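## Task

Make the calendar read 06 on the front face (the one printed with the month name, turned toward the robot), both digits the right way up, with both cubes resting flat in the tray by themselves, then release them and pull the grippers away.

## Robot and tools

Robot: two arms, left_arm and right_arm, each ending in a two-finger gripper. The fingers point along the gripper's own +z axis and close along its y axis. The reported end_effector_position is the spot between the pads when shut; closed fingertips stick out about 33 mm past it (about 9 mm when fully open), and closing pushes the tips roughly 24 mm further out, so leave clearance above surfaces.

Scene frame (used in results): origin on the table top midway between the arms, +x out over the table, +z up, left_arm on the +y side. The arm names do not correspond to image sides. Printed hand positions can be slightly wrong, more so at long reach.

The 18-number row (used by execute_actions rows and by move's target): all values in [-1, 1], always all 18 even if one arm is idle. Order: left dx, dy, dz, rx, ry, rz, left gripper position, force_limit, speed; then the same nine for the right arm. The first six of each arm are an offset, not a pose: a displacement in that gripper's own axes, measured from the gripper pose shown in the latest result that includes it (before any such result in a scene, and for second or later calls in one reply, from where the arm is when the action begins). Scale: 1.0 equals 0.6 m for dx/dy/dz and 180 degrees for the rotation; rx, ry, rz form a single rotation vector. Each row in an action is counted from that same base, not from the row before. Sending zero offsets pulls the arm back to the base pose; it is not a pause.

Gripper numbers: position +1 is fully open (140 mm), pads touch near -0.8, and -1 keeps closing until blocked. force_limit runs from about 14 N (-1) through 60 N (0) to 107 N (+1). speed runs from about 30 mm/s (-1) through 140 (0) to 250 (+1). To leave a gripper unchanged, repeat its previous three numbers; a 0 is a real command.

Tools:
- execute_actions: {"actions": []} just reports state. {"actions": [{"rows": [[18 numbers], ...], "steps": n}]} runs up to 15 control steps of 1/30 s (default 15), one row per step, the last row repeated if rows run out. {"actions": [{"steps": n}]} waits up to 300 steps counted from the previous result. Optional "pictures": true/false. A rejected call moves nothing.
- move: {"target": [18 numbers], "speed": m/s from 0.002 to 0.5, default 0.25; rotation capped at twice that in rad/s}. Drives each gripper in a straight line toward its offset target; paths last 0.5 to 10 s and end together, cut off at 10 s. It does not avoid obstacles or the other arm. Grippers may lag, drift or overshoot speed, especially with an arm near full stretch. Gripper numbers are applied at the start. Faster moves and targets set deeper past a contact hit and press harder.
- wait: {"seconds": 0 to 10}, lets the scene run without new commands.
- zoom_image: {"camera": "cam_left_wrist" or "cam_right_wrist", "region": [x0, y0, x1, y1]} in pixels of that camera's 504x504 image, top-left is (0,0), at most 504 by 504.


Motion limits: each step the commanded pose is clipped to within 70 mm and 16 degrees of the measured pose, then reached by damped inverse kinematics, favouring position over orientation. A far target may need several actions; after an action the arm only continues to its last clipped pose. Time keeps running between calls, and fingers still opening or closing keep going.

Reading results: the state line gives each gripper's position (m) and quaternion wxyz. object_status: 0 moving, 1 blocked while opening, 2 blocked while closing (a grip), 3 reached the target or pads met (a thin part may still be held). position_measured is in counts, 3 fully open to 230 pads together, not linear. Stopped fingers stay put until a new position number (change by 0.01 or more); to squeeze harder, raise force_limit and switch -1 to -0.98 or back. "pose unreachable" means the clearance check altered or blocked that arm's command; HELD marks steps where this happened. "Hand target" shows where the controller is currently driving each gripper. A move's "move:" line states the ending (done, off_target, moving, held, fault), the limits that acted (paced = pose clipped; held = steps blocked, after which the arm may jump fast), and each gripper's distance to its target; an arm not named ended done. Joint torques and external-torque estimates are noisy and include friction and held weight.

Avoid: knocking or placing anything off the table (fails the task), the arms striking or pushing each other, slamming, drops and slips. Joint load limits (N m): waist 20, shoulder 20, upper arm roll 18, elbow 18, forearm roll 12, wrist pitch 12, wrist roll 12; reaching one triggers a TORQUE FAULT, stopping that arm for 10 s. Long holding can heat motors (MOTOR HOT warning, then an OVER-TEMPERATURE FAULT brake). Occasional disturbances may tug a held part or shove a loose one. Finish with cubes resting on their own, grippers open and withdrawn.

Each tool is called after "Call:" as name([rows], argument=value, ...), one row to a line, values as JSON.

## Session

Call:
execute_actions(actions=[])

Scene clock: 0.00 s of 7600.00 s.
left_arm: end_effector_position=(+0.5181, +0.2206, +0.3398) position_measured=3 object_status=3 end_effector_quat_wxyz=(+0.352, +0.906, -0.223, -0.076) | right_arm: end_effector_position=(+0.4334, -0.1225, +0.3782) position_measured=3 object_status=3 end_effector_quat_wxyz=(-0.331, +0.864, -0.299, +0.232)
Joint positions: left_arm=[-0.169  0.149  0.054 -1.703 -0.657  1.49  -1.013] | right_arm=[ 0.628 -0.78  -0.069 -2.758  0.415  2.76  -0.872]
Joint velocities: left_arm=[ 0.001 -0.     0.001 -0.001 -0.    -0.    -0.   ] | right_arm=[-0.001  0.001 -0.001 -0.003  0.001  0.     0.   ]
Joint torques (N m, as the joint torque sensors report them, + toward a larger angle): no reading
External joint torques (N m, as the arm's controller estimates them; a push from outside toward a larger angle lowers the number): no reading
Hand target (left_arm): +0.518, +0.221, +0.340; +0.352, +0.906, -0.223, -0.076
Hand target (right_arm): +0.433, -0.122, +0.378; -0.331, +0.864, -0.299, +0.232

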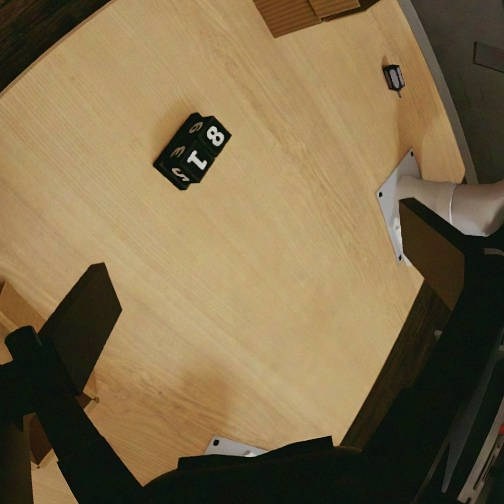

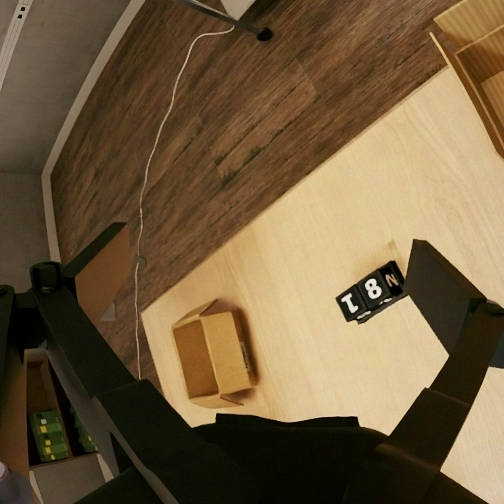

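Call:
zoom_image(camera="cam_left_wrist", region=[130,90,250,210])

Call:
zoom_image(camera="cam_right_wrist", region=[310,230,430,350])

Region (130, 90, 250, 210) of cam_left_wrist's 504x504 image, scaled by 4.200, with more detail than that image has.

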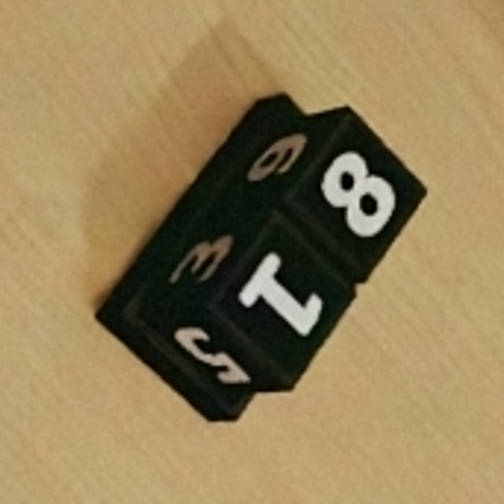

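Region (310, 230, 430, 350) of cam_right_wrist's 504x504 image, scaled by 4.200, with more detail than that image has.

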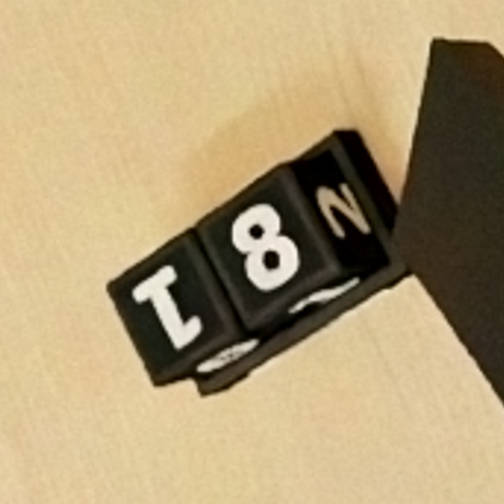

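Call:
move(target=[-0.1,0.133,0.207,0.231,0.05,-0.147,1,0,0,0.023,0.273,-0.083,-0.221,-0.155,-0.199,1,0,0])

Scene clock: 27.80 s of 7600.00 s.
left_arm: end_effector_position=(+0.4007, +0.1253, +0.2952) position_measured=3 object_status=3 end_effector_quat_wxyz=(-0.002, +1.000, -0.003, +0.003) | right_arm: end_effector_position=(+0.3532, -0.2490, +0.2984) position_measured=3 object_status=3 end_effector_quat_wxyz=(-0.006, +1.000, -0.002, -0.001)
Joint positions: left_arm=[-0.179 -0.264 -0.531 -2.123 -0.133  1.893 -2.098] | right_arm=[ 0.669 -0.531 -0.242 -2.376 -0.115  1.857 -1.278]
Joint velocities: left_arm=[ 0.006  0.    -0.004  0.001 -0.001 -0.002 -0.028] | right_arm=[-0.     0.     0.    -0.    -0.    -0.002 -0.01 ]
Joint torques (N m, as the joint torque sensors report them, + toward a larger angle): left_arm=[  1.15 -18.59   2.94  24.01   1.46   2.2   -0.28] | right_arm=[  0.96 -12.08   2.19  25.61   0.05   1.9   -0.11]
External joint torques (N m, as the arm's controller estimates them; a push from outside toward a larger angle lowers the number): left_arm=[ 1.05  0.73 -1.03 -0.12  0.59 -0.3  -0.28] | right_arm=[ 0.9   1.13 -0.85  1.34 -0.79 -0.64 -0.11]
Hand target (left_arm): +0.401, +0.126, +0.295; -0.004, +1.000, +0.003, +0.002
Hand target (right_arm): +0.353, -0.251, +0.298; -0.003, +1.000, +0.002, -0.003
Off the commanded pose (left_arm): 0.007 m, 1 deg.
Off the commanded pose (right_arm): 0.003 m, 1 deg.
After step 90, 21.67 s passed at rest.
move: off_target (left_arm)

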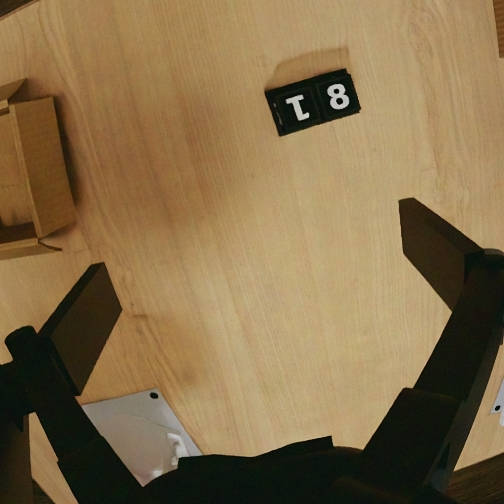

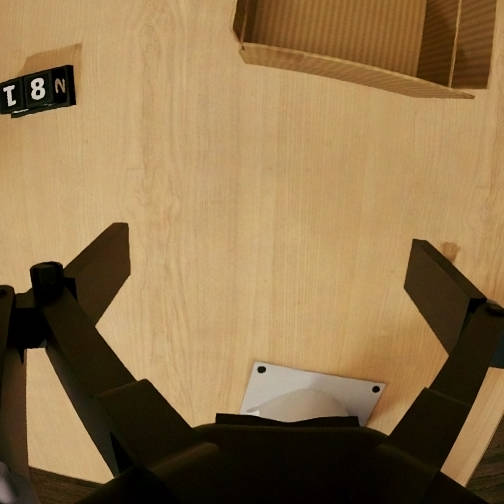

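Call:
move(target=[0.15,0.1,0,0,0,0,1,0,0,0,0,0,0,0,0,1,0,0])

Call:
move(target=[0,0,0.2,0,0,0,1,0,0,0.2,-0.2,0.1,0,0,0,1,0,0])

Scene clock: 32.97 s of 7600.00 s.
left_arm: end_effector_position=(+0.4893, +0.0622, +0.2976) position_measured=3 object_status=3 end_effector_quat_wxyz=(-0.002, +1.000, -0.011, +0.004) | right_arm: end_effector_position=(+0.3532, -0.2490, +0.2984) position_measured=3 object_status=3 end_effector_quat_wxyz=(-0.006, +1.000, -0.000, -0.001)
Joint positions: left_arm=[-0.207  0.127 -0.586 -1.733  0.08   1.842 -2.24 ] | right_arm=[ 0.669 -0.531 -0.242 -2.376 -0.115  1.857 -1.281]
Joint velocities: left_arm=[-0.001  0.002 -0.001  0.     0.002 -0.007 -0.029] | right_arm=[-0.001  0.    -0.    -0.    -0.     0.001  0.001]
Joint torques (N m, as the joint torque sensors report them, + toward a larger angle): left_arm=[ -0.41 -30.87  -1.43  24.06   1.58   2.16  -0.27] | right_arm=[  0.32 -13.46   3.1   24.59   1.09   2.57   0.29]
External joint torques (N m, as the arm's controller estimates them; a push from outside toward a larger angle lowers the number): left_arm=[-0.23  0.95  0.89 -0.31  0.71 -0.34 -0.27] | right_arm=[ 0.37 -0.24  0.2   0.29  0.25  0.03  0.29]
Hand target (left_arm): +0.489, +0.063, +0.297; -0.003, +1.000, -0.005, +0.003
Hand target (right_arm): +0.353, -0.249, +0.298; -0.006, +1.000, -0.002, -0.001
Off the commanded pose (left_arm): 0.003 m, 1 deg.
Off the commanded pose (right_arm): 0.000 m, 0 deg.
After step 90, 0.97 s passed at rest.
move: done

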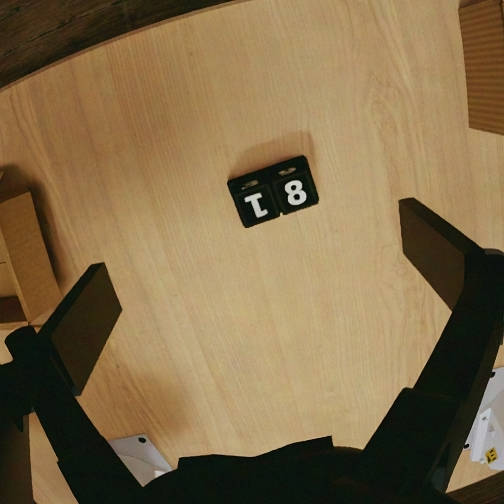

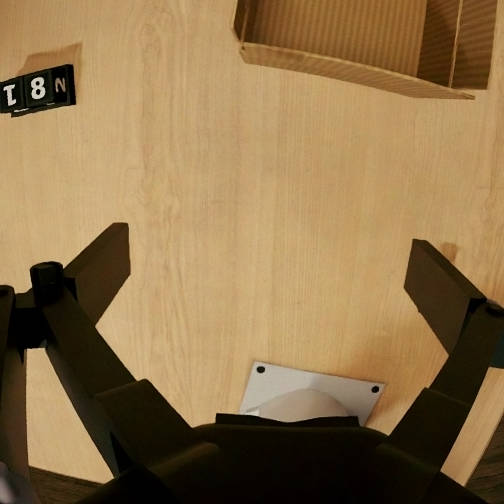

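Scene clock: 34.37 s of 7600.00 s.
left_arm: end_effector_position=(+0.4899, +0.0627, +0.1779) position_measured=3 object_status=3 end_effector_quat_wxyz=(-0.002, +1.000, -0.015, +0.002) | right_arm: end_effector_position=(+0.4734, -0.1326, +0.2406) position_measured=3 object_status=3 end_effector_quat_wxyz=(-0.003, +1.000, +0.003, -0.002)
Joint positions: left_arm=[-0.215  0.219 -0.574 -1.938  0.144  2.118 -2.277] | right_arm=[ 0.761 -0.027 -0.206 -2.044  0.003  2.017 -1.225]
Joint velocities: left_arm=[ 0.001 -0.001 -0.001 -0.     0.002  0.011 -0.011] | right_arm=[ 0.002  0.     0.    -0.    -0.001  0.002  0.009]
Joint torques (N m, as the joint torque sensors report them, + toward a larger angle): left_arm=[ -0.5  -33.55  -2.69  22.26   1.45   2.91  -0.34] | right_arm=[  1.26 -29.62   0.05  25.16   2.02   3.14   0.28]
External joint torques (N m, as the arm's controller estimates them; a push from outside toward a larger angle lowers the number): left_arm=[-0.6   0.41  0.85 -1.25  0.67  0.42 -0.34] | right_arm=[ 1.18  0.84 -0.18  1.08  1.24  0.62  0.28]
Hand target (left_arm): +0.491, +0.062, +0.178; -0.002, +1.000, -0.011, +0.004
Hand target (right_arm): +0.474, -0.130, +0.241; -0.006, +1.000, -0.000, -0.001
Off the commanded pose (left_arm): 0.000 m, 0 deg.
Off the commanded pose (right_arm): 0.004 m, 0 deg.
move: off_target (right_arm)

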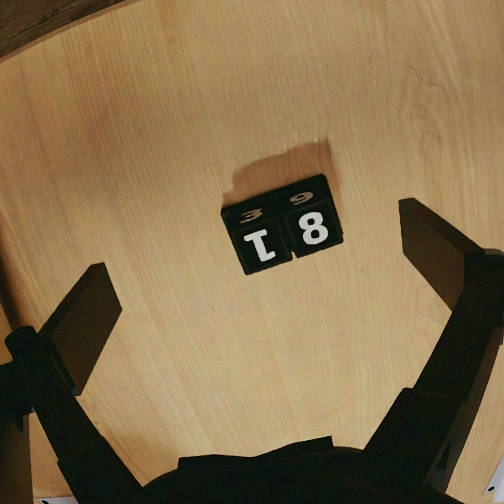

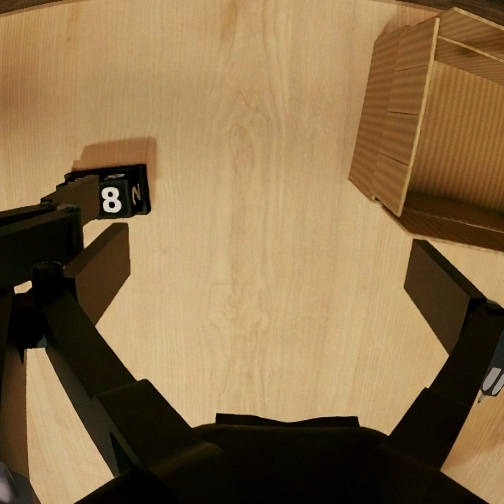

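Call:
zoom_image(camera="cam_left_wrist", region=[210,150,360,290])

Call:
move(target=[-0.17,0.03,0,0,0,0,1,0,0,-0.15,0.2,0,0,0,0,1,0,0])

Region (210, 150, 360, 290) of cam_left_wrist's 504x504 image, scaled by 3.360, with more detail than that image has; it fills the top 470 rows of this view, and the rest is white.

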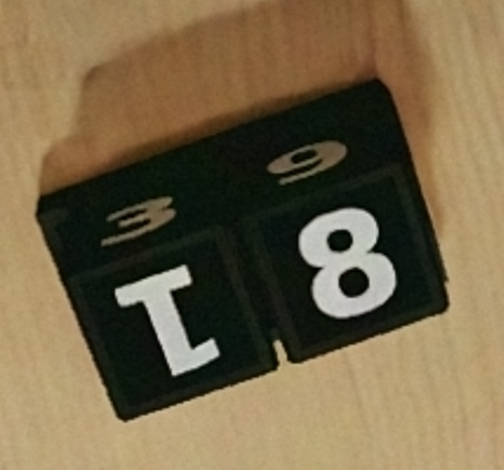

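Scene clock: 56.60 s of 7600.00 s.
left_arm: end_effector_position=(+0.3878, +0.0502, +0.1760) position_measured=3 object_status=3 end_effector_quat_wxyz=(-0.004, +1.000, -0.018, +0.002) | right_arm: end_effector_position=(+0.3833, -0.2493, +0.2394) position_measured=3 object_status=3 end_effector_quat_wxyz=(-0.005, +1.000, -0.003, -0.002)
Joint positions: left_arm=[-0.248 -0.012 -0.643 -2.198  0.001  2.185 -2.307] | right_arm=[ 0.673 -0.4   -0.282 -2.419 -0.109  2.03  -1.306]
Joint velocities: left_arm=[-0.001 -0.001 -0.    -0.002 -0.004  0.005 -0.005] | right_arm=[ 0.001  0.001  0.001 -0.    -0.002  0.    -0.026]
Joint torques (N m, as the joint torque sensors report them, + toward a larger angle): left_arm=[  0.35 -25.84   0.49  21.26   0.     2.79  -0.35] | right_arm=[  0.62 -19.1    1.26  23.78  -0.15   2.13  -0.08]
External joint torques (N m, as the arm's controller estimates them; a push from outside toward a larger angle lowers the number): left_arm=[ 0.34 -0.92  0.28 -1.83 -0.74  0.32 -0.35] | right_arm=[ 0.63 -2.12 -1.39 -0.08 -0.94 -0.4  -0.08]
Hand target (left_arm): +0.388, +0.050, +0.176; -0.002, +1.000, -0.014, +0.002
Hand target (right_arm): +0.382, -0.252, +0.239; -0.004, +1.000, +0.003, -0.002
Off the commanded pose (left_arm): 0.003 m, 0 deg.
Off the commanded pose (right_arm): 0.004 m, 1 deg.
After step 90, 18.03 s passed at rest.
move: off_target (right_arm)

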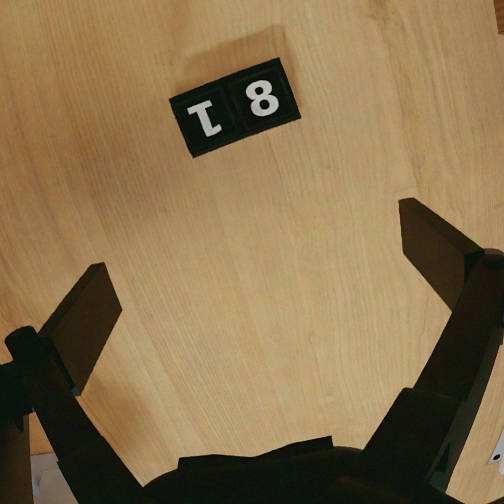

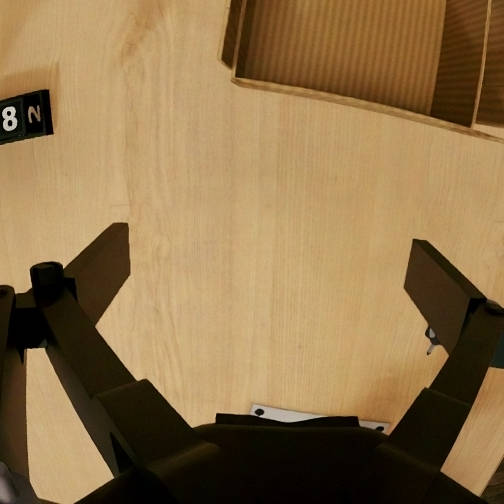

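Call:
move(target=[0.083,0.043,0.06,0,0,0.46,0.3,0,0,0,0.05,0,0,0,0,1,0,0])

Scene clock: 68.57 s of 7600.00 s.
left_arm: end_effector_position=(+0.4360, +0.0213, +0.1404) position_measured=91 object_status=3 end_effector_quat_wxyz=(-0.005, +0.742, -0.671, -0.001) | right_arm: end_effector_position=(+0.3839, -0.2761, +0.2392) position_measured=3 object_status=3 end_effector_quat_wxyz=(-0.007, +1.000, -0.004, -0.001)
Joint positions: left_arm=[-0.057  0.283 -0.856 -2.03   0.275  2.197 -1.041] | right_arm=[ 0.647 -0.417 -0.316 -2.43  -0.125  2.03  -1.353]
Joint velocities: left_arm=[-0.001  0.001  0.    -0.001  0.001 -0.001  0.028] | right_arm=[-0.001 -0.     0.001 -0.001  0.     0.001 -0.   ]
Joint torques (N m, as the joint torque sensors report them, + toward a larger angle): left_arm=[  1.16 -28.11  -7.39  22.53   1.38   2.16   0.18] | right_arm=[ -0.69 -17.85   1.91  23.37  -0.09   2.01  -0.05]
External joint torques (N m, as the arm's controller estimates them; a push from outside toward a larger angle lowers the number): left_arm=[ 1.26  1.02 -0.7   0.04  0.69 -0.36  0.18] | right_arm=[-0.64 -1.56 -1.14 -0.46 -0.88 -0.52 -0.05]
Hand target (left_arm): +0.436, +0.022, +0.140; -0.005, +0.737, -0.676, -0.002
Hand target (right_arm): +0.383, -0.279, +0.239; -0.005, +1.000, -0.003, -0.002
Off the commanded pose (left_arm): 0.002 m, 1 deg.
Off the commanded pose (right_arm): 0.003 m, 0 deg.
After step 90, 5.17 s passed at rest.
move: done

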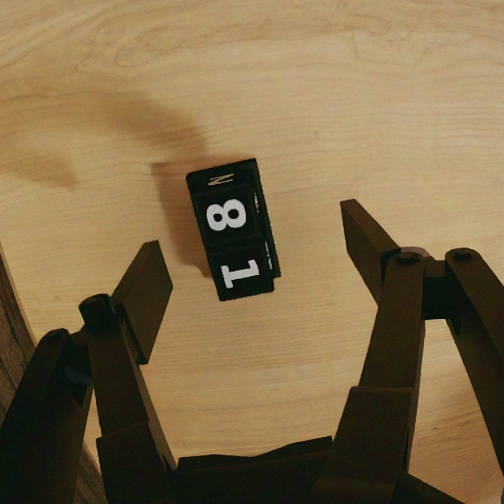

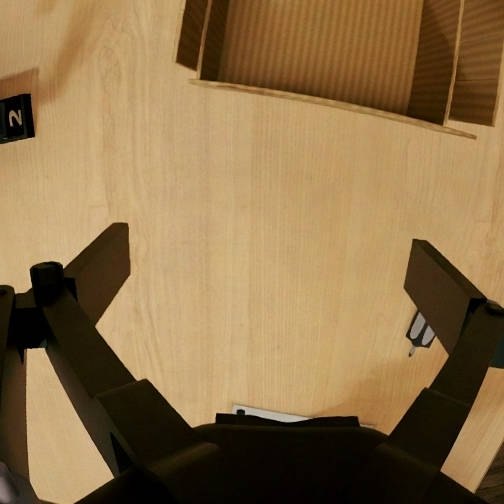

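Call:
move(target=[-0.03,-0.037,0.08,0,0,0,0.3,0,0,0,0,0,0,0,0,1,0,0])

Scene clock: 74.17 s of 7600.00 s.
left_arm: end_effector_position=(+0.4553, +0.0416, +0.0930) position_measured=91 object_status=3 end_effector_quat_wxyz=(-0.004, +0.740, -0.673, -0.003) | right_arm: end_effector_position=(+0.3839, -0.2762, +0.2392) position_measured=3 object_status=3 end_effector_quat_wxyz=(-0.007, +1.000, -0.004, -0.001)
Joint positions: left_arm=[-0.067  0.369 -0.791 -2.055  0.356  2.282 -1.039] | right_arm=[ 0.647 -0.417 -0.316 -2.431 -0.125  2.03  -1.354]
Joint velocities: left_arm=[-0.003  0.     0.004  0.001  0.001  0.01  -0.004] | right_arm=[-0.001 -0.    -0.002  0.001  0.001  0.    -0.   ]
Joint torques (N m, as the joint torque sensors report them, + toward a larger angle): left_arm=[ -0.8  -31.75  -6.58  20.71   1.34   2.83  -0.32] | right_arm=[  0.69 -16.78   3.1   24.14   0.98   2.53   0.16]
External joint torques (N m, as the arm's controller estimates them; a push from outside toward a larger angle lowers the number): left_arm=[-0.66  0.35  1.58 -0.63  0.7   0.32 -0.32] | right_arm=[ 0.8  -0.41  0.1   0.25  0.19 -0.01  0.16]
Hand target (left_arm): +0.457, +0.041, +0.093; -0.004, +0.742, -0.671, -0.001
Hand target (right_arm): +0.384, -0.276, +0.239; -0.007, +1.000, -0.004, -0.001
Off the commanded pose (left_arm): 0.001 m, 0 deg.
Off the commanded pose (right_arm): 0.000 m, 0 deg.
After step 90, 1.63 s passed at rest.
move: done

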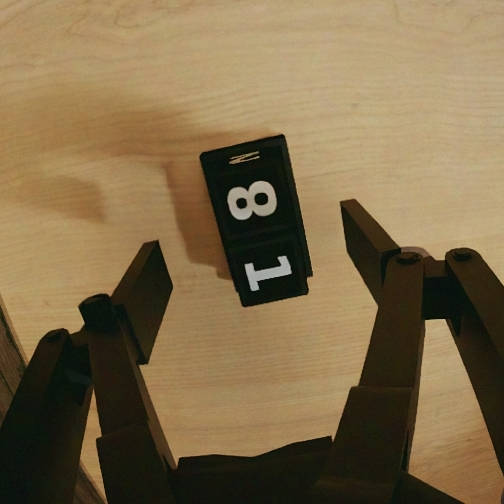

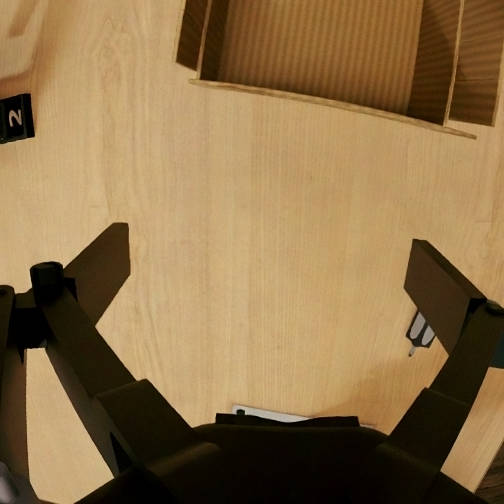

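Call:
move(target=[-0.013,0,0.05,0,0,0,0.3,0,0,0,0,0,0,0,0,1,0,0], speed=0.06)

Call:
execute_actions([
  {"rows":[[0,0,0,0,0,0,-1,-0.5,0,0,0,0,0,0,0,1,0,0]],"steps":15},
])

Call:
wait(seconds=0.5)

Scene clock: 86.37 s of 7600.00 s.
left_arm: end_effector_position=(+0.4545, +0.0496, +0.0639) position_measured=91 object_status=3 end_effector_quat_wxyz=(-0.003, +0.738, -0.674, -0.004) | right_arm: end_effector_position=(+0.3839, -0.2762, +0.2392) position_measured=3 object_status=3 end_effector_quat_wxyz=(-0.007, +1.000, -0.004, -0.001)
Joint positions: left_arm=[-0.082  0.407 -0.754 -2.087  0.397  2.342 -1.052] | right_arm=[ 0.647 -0.417 -0.316 -2.431 -0.125  2.03  -1.354]
Joint velocities: left_arm=[-0.004 -0.001  0.003  0.002  0.     0.011 -0.006] | right_arm=[ 0.001 -0.     0.     0.     0.001 -0.001 -0.001]
Joint torques (N m, as the joint torque sensors report them, + toward a larger angle): left_arm=[ -0.85 -32.53  -7.68  19.09   1.28   2.92  -0.29] | right_arm=[  0.65 -16.5    3.27  24.21   0.93   2.53   0.15]
External joint torques (N m, as the arm's controller estimates them; a push from outside toward a larger angle lowers the number): left_arm=[-0.96  0.71  0.72 -1.57  0.68  0.4  -0.29] | right_arm=[ 0.62 -0.18  0.13  0.38  0.13  0.01  0.15]
Hand target (left_arm): +0.455, +0.049, +0.063; -0.004, +0.740, -0.673, -0.003
Hand target (right_arm): +0.384, -0.276, +0.239; -0.007, +1.000, -0.004, -0.001
Off the commanded pose (left_arm): 0.001 m, 0 deg.
Off the commanded pose (right_arm): 0.000 m, 0 deg.
After step 90, 8.23 s passed at rest.
move: done

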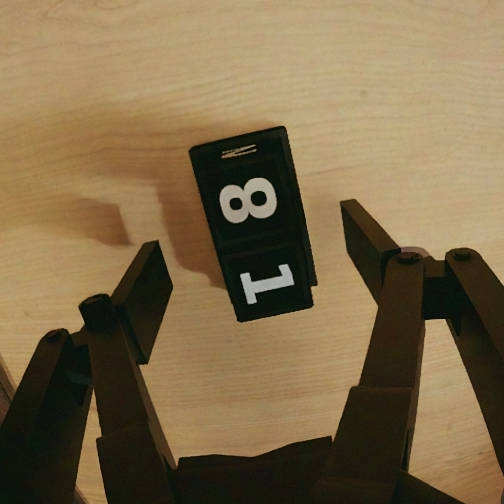

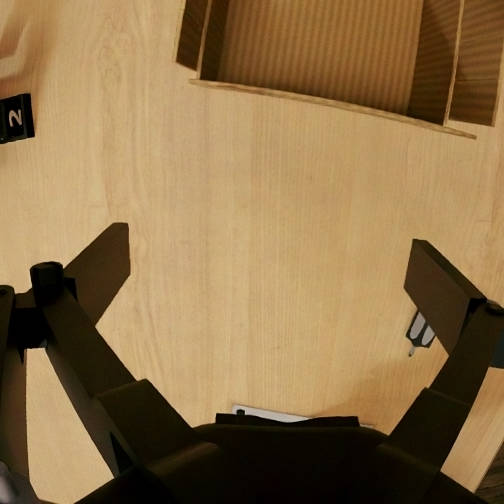

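Scene clock: 86.87 s of 7600.00 s.
left_arm: end_effector_position=(+0.4546, +0.0495, +0.0641) position_measured=173 object_status=0 end_effector_quat_wxyz=(-0.003, +0.738, -0.674, -0.004) | right_arm: end_effector_position=(+0.3839, -0.2762, +0.2392) position_measured=3 object_status=3 end_effector_quat_wxyz=(-0.007, +1.000, -0.004, -0.001)
Joint positions: left_arm=[-0.082  0.407 -0.754 -2.086  0.397  2.342 -1.052] | right_arm=[ 0.647 -0.417 -0.316 -2.431 -0.125  2.03  -1.354]
Joint velocities: left_arm=[-0.001  0.002 -0.     0.     0.     0.001 -0.001] | right_arm=[-0.001 -0.001  0.002 -0.001  0.001 -0.002  0.001]
Joint torques (N m, as the joint torque sensors report them, + toward a larger angle): left_arm=[  0.2  -32.7   -8.19  19.7    0.6    2.49  -0.08] | right_arm=[  0.86 -16.92   2.99  24.18   1.02   2.52   0.15]
External joint torques (N m, as the arm's controller estimates them; a push from outside toward a larger angle lowers the number): left_arm=[ 0.37  0.4   0.42 -0.8   0.   -0.02 -0.08] | right_arm=[ 0.84 -0.59 -0.16  0.33  0.22 -0.01  0.15]
Hand target (left_arm): +0.454, +0.050, +0.064; -0.003, +0.738, -0.674, -0.004
Hand target (right_arm): +0.384, -0.276, +0.239; -0.007, +1.000, -0.004, -0.001
Off the commanded pose (left_arm): 0.000 m, 0 deg.
Off the commanded pose (right_arm): 0.000 m, 0 deg.
Steps of this call (steps 1 to 15: all 15 steps of this action). Readings (end_effector_position | what the end effector reports):
1: left_arm (+0.4545, +0.0496, +0.0639) | right_arm (+0.3839, -0.2762, +0.2392) | left_arm position_measured=91 object_status=0 | right_arm position_measured=3 object_status=3
2: left_arm (+0.4545, +0.0496, +0.0639) | right_arm (+0.3839, -0.2762, +0.2392) | left_arm position_measured=97 object_status=0 | right_arm position_measured=3 object_status=3
4: left_arm (+0.4545, +0.0496, +0.0639) | right_arm (+0.3839, -0.2762, +0.2392) | left_arm position_measured=112 object_status=0 | right_arm position_measured=3 object_status=3
8: left_arm (+0.4545, +0.0496, +0.0639) | right_arm (+0.3839, -0.2762, +0.2392) | left_arm position_measured=143 object_status=0 | right_arm position_measured=3 object_status=3
15: the state above

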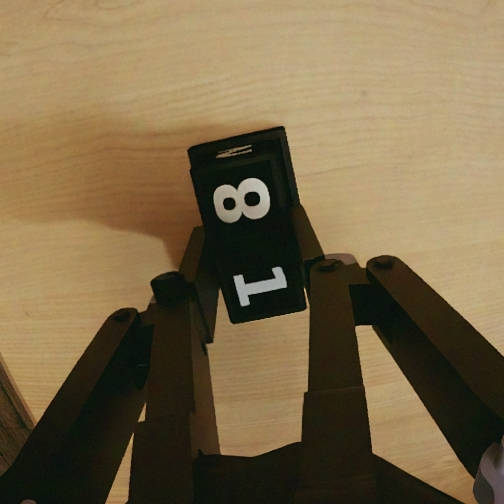

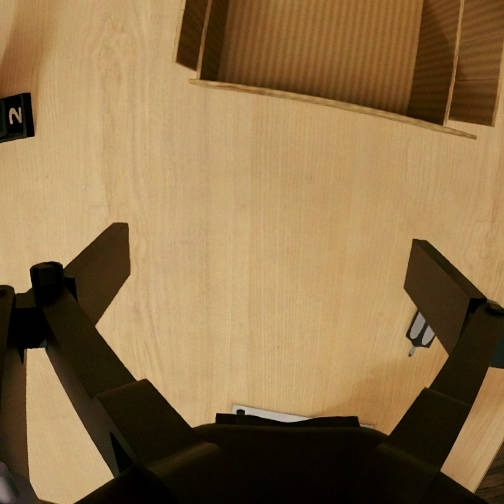

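Scene clock: 87.37 s of 7600.00 s.
left_arm: end_effector_position=(+0.4546, +0.0495, +0.0641) position_measured=173 object_status=2 end_effector_quat_wxyz=(-0.003, +0.738, -0.674, -0.004) | right_arm: end_effector_position=(+0.3839, -0.2762, +0.2392) position_measured=3 object_status=3 end_effector_quat_wxyz=(-0.007, +1.000, -0.004, -0.001)
Joint positions: left_arm=[-0.082  0.407 -0.754 -2.086  0.397  2.342 -1.052] | right_arm=[ 0.647 -0.417 -0.316 -2.431 -0.125  2.03  -1.354]
Joint velocities: left_arm=[-0.     0.001  0.     0.001  0.    -0.    -0.   ] | right_arm=[ 0.    -0.001  0.001  0.    -0.001  0.     0.   ]
Joint torques (N m, as the joint torque sensors report them, + toward a larger angle): left_arm=[  0.23 -32.74  -8.06  19.43   0.6    2.49  -0.04] | right_arm=[  0.7  -16.56   3.05  24.44   0.91   2.54   0.14]
External joint torques (N m, as the arm's controller estimates them; a push from outside toward a larger angle lowers the number): left_arm=[ 0.17  0.44  0.37 -1.18  0.   -0.02 -0.04] | right_arm=[ 0.71 -0.22 -0.06  0.57  0.12  0.01  0.14]
Hand target (left_arm): +0.454, +0.050, +0.064; -0.003, +0.738, -0.674, -0.004
Hand target (right_arm): +0.384, -0.276, +0.239; -0.007, +1.000, -0.004, -0.001
Off the commanded pose (left_arm): 0.000 m, 0 deg.
Off the commanded pose (right_arm): 0.000 m, 0 deg.
Steps of this call (steps 1 to 15: nothing new was sent). Readings (end_effector_position | what the end effector reports):
1: left_arm (+0.4546, +0.0495, +0.0641) | right_arm (+0.3839, -0.2762, +0.2392) | left_arm position_measured=173 object_status=0 | right_arm position_measured=3 object_status=3
2: left_arm (+0.4546, +0.0495, +0.0641) | right_arm (+0.3839, -0.2762, +0.2392) | left_arm position_measured=173 object_status=2 | right_arm position_measured=3 object_status=3
4: left_arm (+0.4546, +0.0495, +0.0641) | right_arm (+0.3839, -0.2762, +0.2392) | left_arm position_measured=173 object_status=2 | right_arm position_measured=3 object_status=3
8: left_arm (+0.4546, +0.0495, +0.0641) | right_arm (+0.3839, -0.2762, +0.2392) | left_arm position_measured=173 object_status=2 | right_arm position_measured=3 object_status=3
15: the state above

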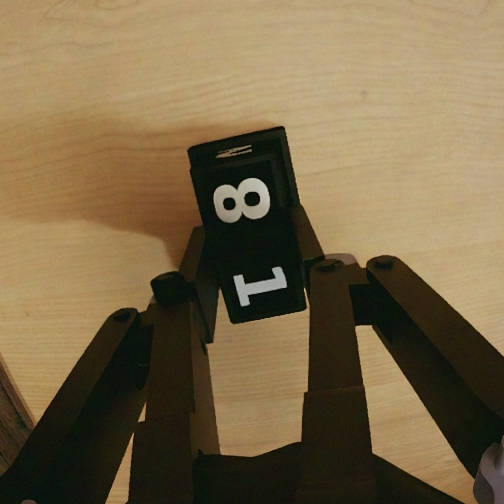

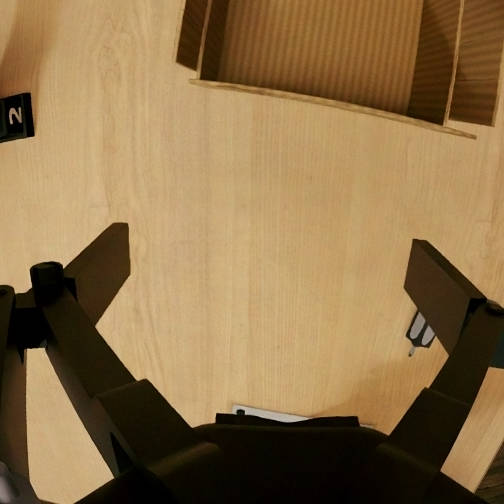

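Call:
zoom_image(camera="cam_left_wrist", region=[150,120,370,340])

Call:
move(target=[0,0,-0.05,0,0,0,-1,-0.5,0,0,0,0,0,0,0,1,0,0], speed=0.03)

Region (150, 120, 370, 340) of cam_left_wrist's 504x504 image, scaled by 2.291, with more detail than that image has.

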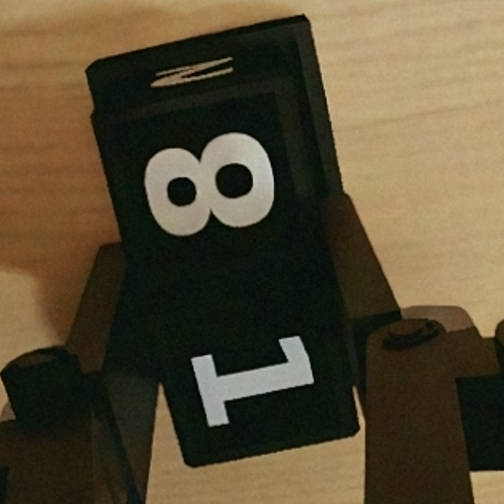

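Scene clock: 92.17 s of 7600.00 s.
left_arm: end_effector_position=(+0.4545, +0.0493, +0.0925) position_measured=173 object_status=2 end_effector_quat_wxyz=(-0.004, +0.741, -0.672, -0.004) | right_arm: end_effector_position=(+0.3839, -0.2762, +0.2392) position_measured=3 object_status=3 end_effector_quat_wxyz=(-0.007, +1.000, -0.004, -0.001)
Joint positions: left_arm=[-0.043  0.355 -0.801 -2.077  0.349  2.291 -1.028] | right_arm=[ 0.647 -0.417 -0.316 -2.431 -0.125  2.03  -1.354]
Joint velocities: left_arm=[ 0.009 -0.001 -0.007 -0.002 -0.002 -0.014  0.013] | right_arm=[-0.     0.     0.002 -0.003 -0.002 -0.     0.001]
Joint torques (N m, as the joint torque sensors report them, + toward a larger angle): left_arm=[  0.89 -31.79  -8.56  21.45   0.05   2.22   0.15] | right_arm=[  0.76 -16.59   2.99  23.95   0.93   2.54   0.13]
External joint torques (N m, as the arm's controller estimates them; a push from outside toward a larger angle lowers the number): left_arm=[ 0.82 -0.52 -0.87  0.19 -0.58 -0.27  0.15] | right_arm=[ 0.64 -0.36 -0.26  0.24  0.14  0.03  0.13]
Hand target (left_arm): +0.454, +0.050, +0.094; -0.003, +0.738, -0.674, -0.004
Hand target (right_arm): +0.384, -0.276, +0.239; -0.007, +1.000, -0.004, -0.001
Off the commanded pose (left_arm): 0.002 m, 0 deg.
Off the commanded pose (right_arm): 0.000 m, 0 deg.
After step 90, 0.53 s passed at rest.
move: done

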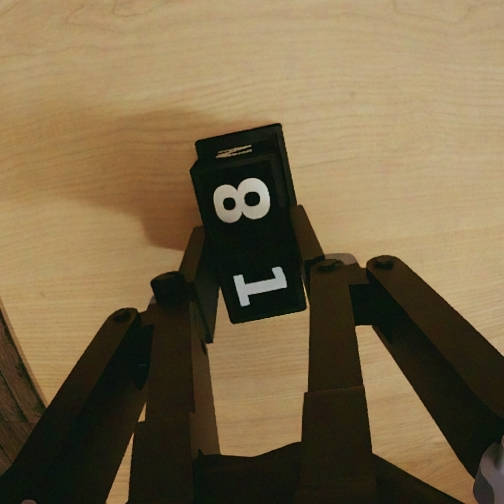

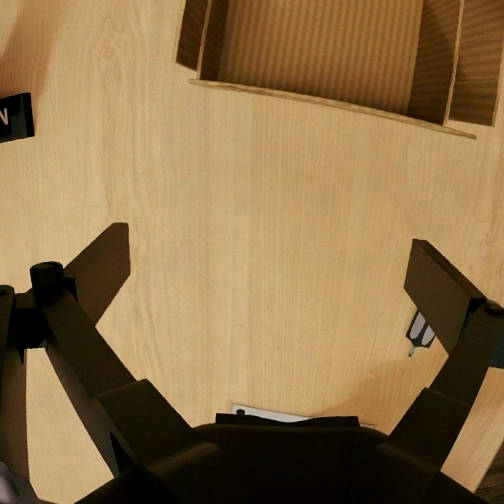

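Call:
move(target=[0,0,-0.04,0,0,0,-1,-0.5,0,0,0,0,0,0,0,1,0,0], speed=0.05)

Call:
move(target=[0,0.22,0,0,0,0,-1,-0.5,0,0,0,0,0,0,0,1,0,0], speed=0.1)

Call:
move(target=[0,0,0.088,0,0,0,-1,-0.5,0,0,0,0,0,0,0,1,0,0], speed=0.04)

Scene clock: 103.60 s of 7600.00 s.
left_arm: end_effector_position=(+0.4546, +0.0490, +0.1151) position_measured=173 object_status=2 end_effector_quat_wxyz=(-0.004, +0.743, -0.669, -0.003) | right_arm: end_effector_position=(+0.3839, -0.2762, +0.2392) position_measured=3 object_status=3 end_effector_quat_wxyz=(-0.007, +1.000, -0.004, -0.001)
Joint positions: left_arm=[-0.017  0.314 -0.833 -2.064  0.309  2.25  -1.01 ] | right_arm=[ 0.647 -0.417 -0.316 -2.431 -0.125  2.03  -1.354]
Joint velocities: left_arm=[ 0.009  0.    -0.005  0.001 -0.004 -0.017  0.012] | right_arm=[ 0.001 -0.001 -0.002 -0.     0.    -0.    -0.001]
Joint torques (N m, as the joint torque sensors report them, + toward a larger angle): left_arm=[  1.06 -30.57  -7.55  21.81  -0.1    2.25   0.17] | right_arm=[  0.53 -16.58   3.15  24.44   0.94   2.54   0.15]
External joint torques (N m, as the arm's controller estimates them; a push from outside toward a larger angle lowers the number): left_arm=[ 1.   -0.58 -0.48 -0.14 -0.75 -0.27  0.17] | right_arm=[ 0.6  -0.2   0.13  0.57  0.15  0.01  0.15]
Hand target (left_arm): +0.454, +0.049, +0.116; -0.004, +0.741, -0.672, -0.004
Hand target (right_arm): +0.384, -0.276, +0.239; -0.007, +1.000, -0.004, -0.001
Off the commanded pose (left_arm): 0.001 m, 0 deg.
Off the commanded pose (right_arm): 0.000 m, 0 deg.
After step 90, 7.63 s passed at rest.
move: done

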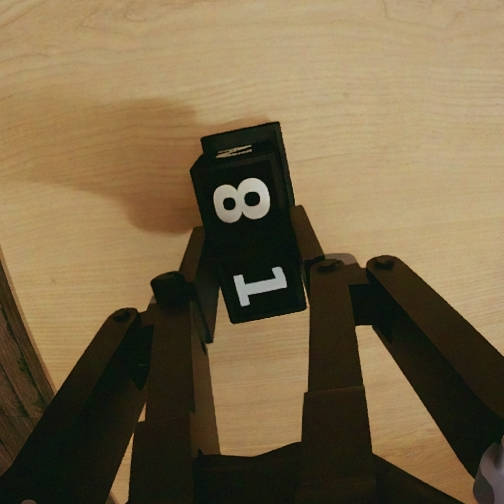

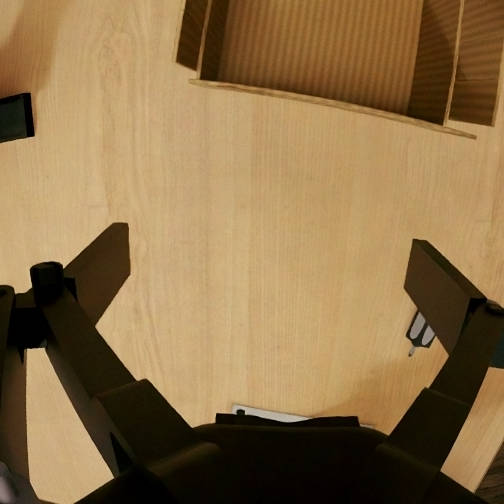

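Scene clock: 105.30 s of 7600.00 s.
left_arm: end_effector_position=(+0.3248, +0.0394, +0.1128) position_measured=173 object_status=2 end_effector_quat_wxyz=(-0.007, +0.747, -0.665, -0.004) | right_arm: end_effector_position=(+0.3839, -0.2762, +0.2392) position_measured=3 object_status=3 end_effector_quat_wxyz=(-0.007, +1.000, -0.004, -0.001)
Joint positions: left_arm=[-0.008 -0.011 -0.991 -2.374  0.004  2.358 -0.999] | right_arm=[ 0.647 -0.417 -0.316 -2.431 -0.125  2.03  -1.354]
Joint velocities: left_arm=[ 0.    -0.002 -0.002 -0.003 -0.023  0.01   0.02 ] | right_arm=[ 0.001 -0.     0.001 -0.    -0.     0.     0.   ]
Joint torques (N m, as the joint torque sensors report them, + toward a larger angle): left_arm=[  0.   -18.14   0.29  19.64   0.03   2.91   0.08] | right_arm=[  0.78 -16.64   3.06  24.14   0.97   2.54   0.13]
External joint torques (N m, as the arm's controller estimates them; a push from outside toward a larger angle lowers the number): left_arm=[ 0.08 -1.55  0.12 -1.89 -0.57  0.4   0.08] | right_arm=[ 0.76 -0.27 -0.07  0.24  0.18  0.    0.14]
Hand target (left_arm): +0.325, +0.038, +0.113; -0.005, +0.744, -0.668, -0.003
Hand target (right_arm): +0.384, -0.276, +0.239; -0.007, +1.000, -0.004, -0.001
Off the commanded pose (left_arm): 0.005 m, 1 deg.
Off the commanded pose (right_arm): 0.000 m, 0 deg.
move: off_target (left_arm)

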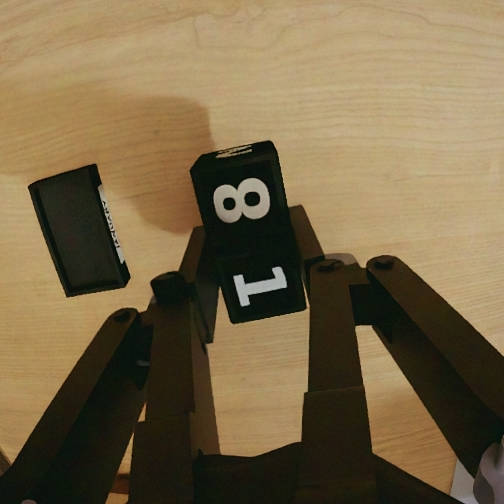

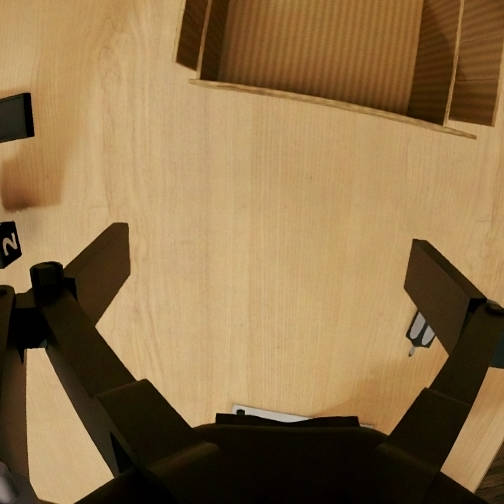

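Scene clock: 106.93 s of 7600.00 s.
left_arm: end_effector_position=(+0.3241, +0.0407, +0.0608) position_measured=173 object_status=2 end_effector_quat_wxyz=(-0.006, +0.741, -0.672, -0.007) | right_arm: end_effector_position=(+0.3839, -0.2762, +0.2392) position_measured=3 object_status=3 end_effector_quat_wxyz=(-0.007, +1.000, -0.004, -0.001)
Joint positions: left_arm=[-0.068  0.161 -0.918 -2.402  0.225  2.473 -1.139] | right_arm=[ 0.647 -0.417 -0.316 -2.431 -0.125  2.03  -1.354]
Joint velocities: left_arm=[-0.026  0.     0.022 -0.     0.015  0.014 -0.049] | right_arm=[-0.001 -0.001 -0.001  0.001  0.    -0.    -0.001]
Joint torques (N m, as the joint torque sensors report them, + toward a larger angle): left_arm=[ -0.65 -21.07  -2.31  19.02   1.2    2.92  -0.45] | right_arm=[  0.76 -16.56   2.96  24.26   0.93   2.57   0.14]
External joint torques (N m, as the arm's controller estimates them; a push from outside toward a larger angle lowers the number): left_arm=[-0.71  0.4   1.28 -0.75  0.69  0.44 -0.45] | right_arm=[ 0.8  -0.18 -0.11  0.35  0.13  0.03  0.14]
Hand target (left_arm): +0.325, +0.040, +0.061; -0.007, +0.746, -0.666, -0.004
Hand target (right_arm): +0.384, -0.276, +0.239; -0.007, +1.000, -0.004, -0.001
Off the commanded pose (left_arm): 0.001 m, 1 deg.
Off the commanded pose (right_arm): 0.000 m, 0 deg.
move: done

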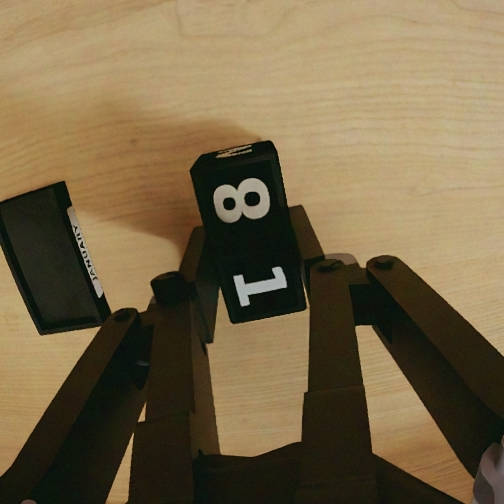

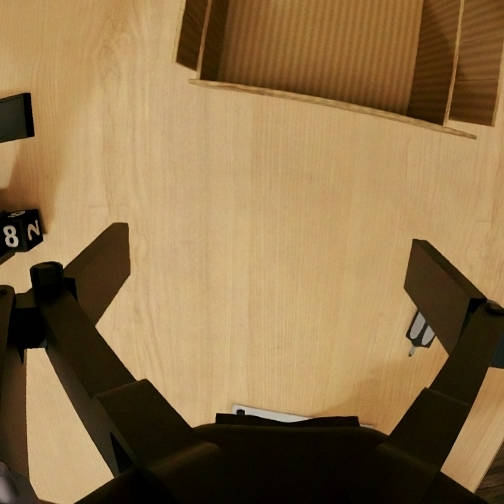

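Call:
move(target=[0,0,0.008,0,0,0,-1,-0.5,0,0,0,0,0,0,0,1,0,0], speed=0.01)

Call:
move(target=[0,0,0,0,0,0,0.1,-0.5,0,0,0,0,0,0,0,1,0,0])

Call:
move(target=[0.045,0,0,0,0,0,0.1,-0.5,0,0,0,0,0,0,0,1,0,0], speed=0.05)

Scene clock: 114.40 s of 7600.00 s.
left_arm: end_effector_position=(+0.3240, +0.0410, +0.0565) position_measured=173 object_status=2 end_effector_quat_wxyz=(-0.006, +0.741, -0.671, -0.007) | right_arm: end_effector_position=(+0.3839, -0.2762, +0.2392) position_measured=3 object_status=3 end_effector_quat_wxyz=(-0.007, +1.000, -0.004, -0.001)
Joint positions: left_arm=[-0.071  0.176 -0.914 -2.402  0.245  2.479 -1.154] | right_arm=[ 0.647 -0.417 -0.316 -2.431 -0.125  2.03  -1.354]
Joint velocities: left_arm=[-0.     0.004 -0.    -0.001  0.008  0.004  0.001] | right_arm=[-0.    -0.001  0.    -0.001 -0.001 -0.001  0.001]
Joint torques (N m, as the joint torque sensors report them, + toward a larger angle): left_arm=[ -0.49 -21.02  -3.14  18.52   1.17   2.89  -0.13] | right_arm=[  0.78 -16.67   3.11  24.2    0.95   2.55   0.15]
External joint torques (N m, as the arm's controller estimates them; a push from outside toward a larger angle lowers the number): left_arm=[-0.41  0.83  0.89 -1.11  0.66  0.4  -0.13] | right_arm=[ 0.77 -0.43  0.    0.44  0.17  0.03  0.15]
Hand target (left_arm): +0.324, +0.041, +0.056; -0.006, +0.741, -0.672, -0.007
Hand target (right_arm): +0.384, -0.276, +0.239; -0.007, +1.000, -0.004, -0.001
Off the commanded pose (left_arm): 0.001 m, 0 deg.
Off the commanded pose (right_arm): 0.000 m, 0 deg.
After step 90, 3.60 s passed at rest.
move: done

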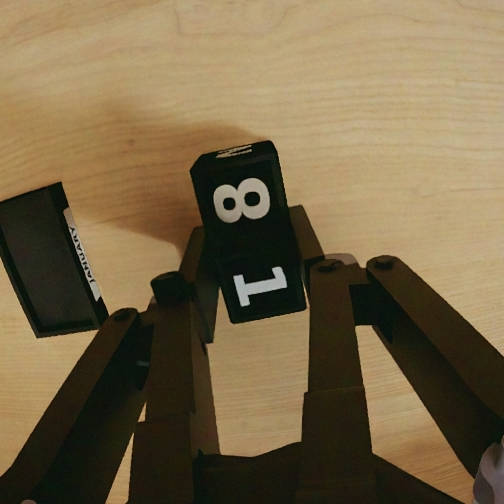

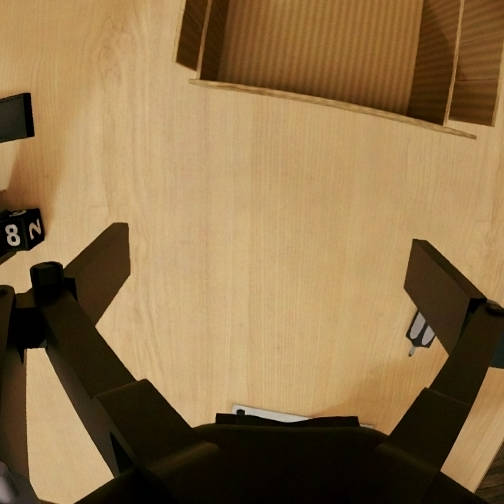

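Scene clock: 114.90 s of 7600.00 s.
left_arm: end_effector_position=(+0.3240, +0.0410, +0.0565) position_measured=117 object_status=3 end_effector_quat_wxyz=(-0.006, +0.741, -0.671, -0.007) | right_arm: end_effector_position=(+0.3839, -0.2762, +0.2392) position_measured=3 object_status=3 end_effector_quat_wxyz=(-0.007, +1.000, -0.004, -0.001)
Joint positions: left_arm=[-0.071  0.176 -0.914 -2.402  0.245  2.479 -1.154] | right_arm=[ 0.647 -0.417 -0.316 -2.431 -0.125  2.03  -1.354]
Joint velocities: left_arm=[ 0.001  0.    -0.    -0.    -0.    -0.    -0.   ] | right_arm=[-0.     0.001  0.     0.     0.001 -0.     0.001]
Joint torques (N m, as the joint torque sensors report them, + toward a larger angle): left_arm=[  0.31 -22.1   -4.    18.81   0.52   2.47  -0.09] | right_arm=[  0.75 -16.58   3.12  24.24   0.96   2.55   0.16]
External joint torques (N m, as the arm's controller estimates them; a push from outside toward a larger angle lowers the number): left_arm=[ 0.32 -0.25 -0.03 -0.84  0.01 -0.01 -0.09] | right_arm=[ 0.75 -0.25  0.01  0.34  0.17  0.01  0.16]
Hand target (left_arm): +0.324, +0.041, +0.057; -0.006, +0.741, -0.671, -0.007
Hand target (right_arm): +0.384, -0.276, +0.239; -0.007, +1.000, -0.004, -0.001
Off the commanded pose (left_arm): 0.000 m, 0 deg.
Off the commanded pose (right_arm): 0.000 m, 0 deg.
move: done

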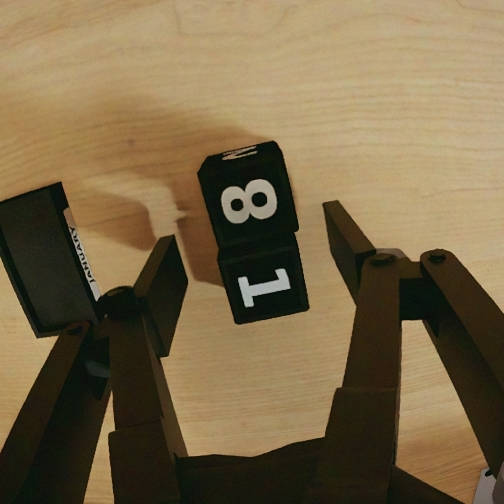

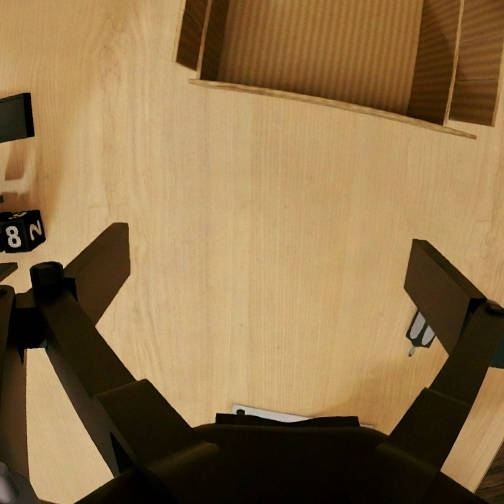

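Scene clock: 115.70 s of 7600.00 s.
left_arm: end_effector_position=(+0.3263, +0.0128, +0.0571) position_measured=117 object_status=3 end_effector_quat_wxyz=(-0.005, +0.735, -0.678, -0.005) | right_arm: end_effector_position=(+0.3839, -0.2762, +0.2392) position_measured=3 object_status=3 end_effector_quat_wxyz=(-0.007, +1.000, -0.004, -0.001)
Joint positions: left_arm=[-0.158  0.247 -0.861 -2.323  0.307  2.45  -1.209] | right_arm=[ 0.647 -0.417 -0.316 -2.431 -0.125  2.03  -1.354]
Joint velocities: left_arm=[-0.032 -0.     0.03   0.01   0.002 -0.015 -0.042] | right_arm=[ 0.     0.001 -0.    -0.    -0.     0.001 -0.001]
Joint torques (N m, as the joint torque sensors report them, + toward a larger angle): left_arm=[ -0.4  -24.33  -3.73  20.01   1.28   2.09  -0.27] | right_arm=[  0.44 -16.36   2.99  24.23   0.92   2.55   0.14]
External joint torques (N m, as the arm's controller estimates them; a push from outside toward a larger angle lowers the number): left_arm=[-0.38  0.87  1.78  0.14  0.75 -0.42 -0.27] | right_arm=[ 0.43 -0.17 -0.11  0.47  0.13  0.03  0.14]
Hand target (left_arm): +0.327, +0.014, +0.057; -0.006, +0.741, -0.672, -0.007
Hand target (right_arm): +0.384, -0.276, +0.239; -0.007, +1.000, -0.004, -0.001
Off the commanded pose (left_arm): 0.002 m, 1 deg.
Off the commanded pose (right_arm): 0.000 m, 0 deg.
move: done

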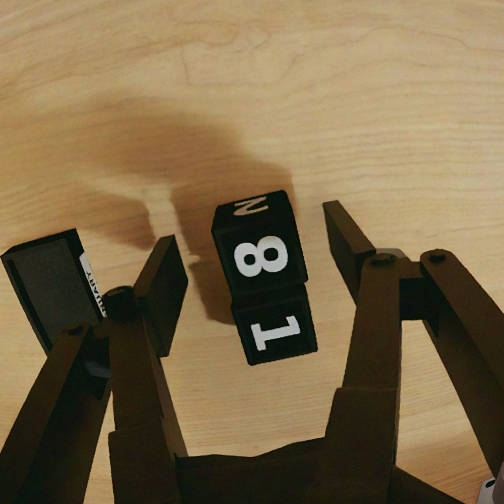

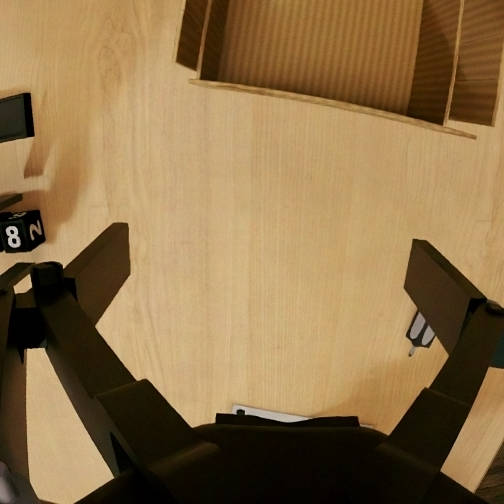

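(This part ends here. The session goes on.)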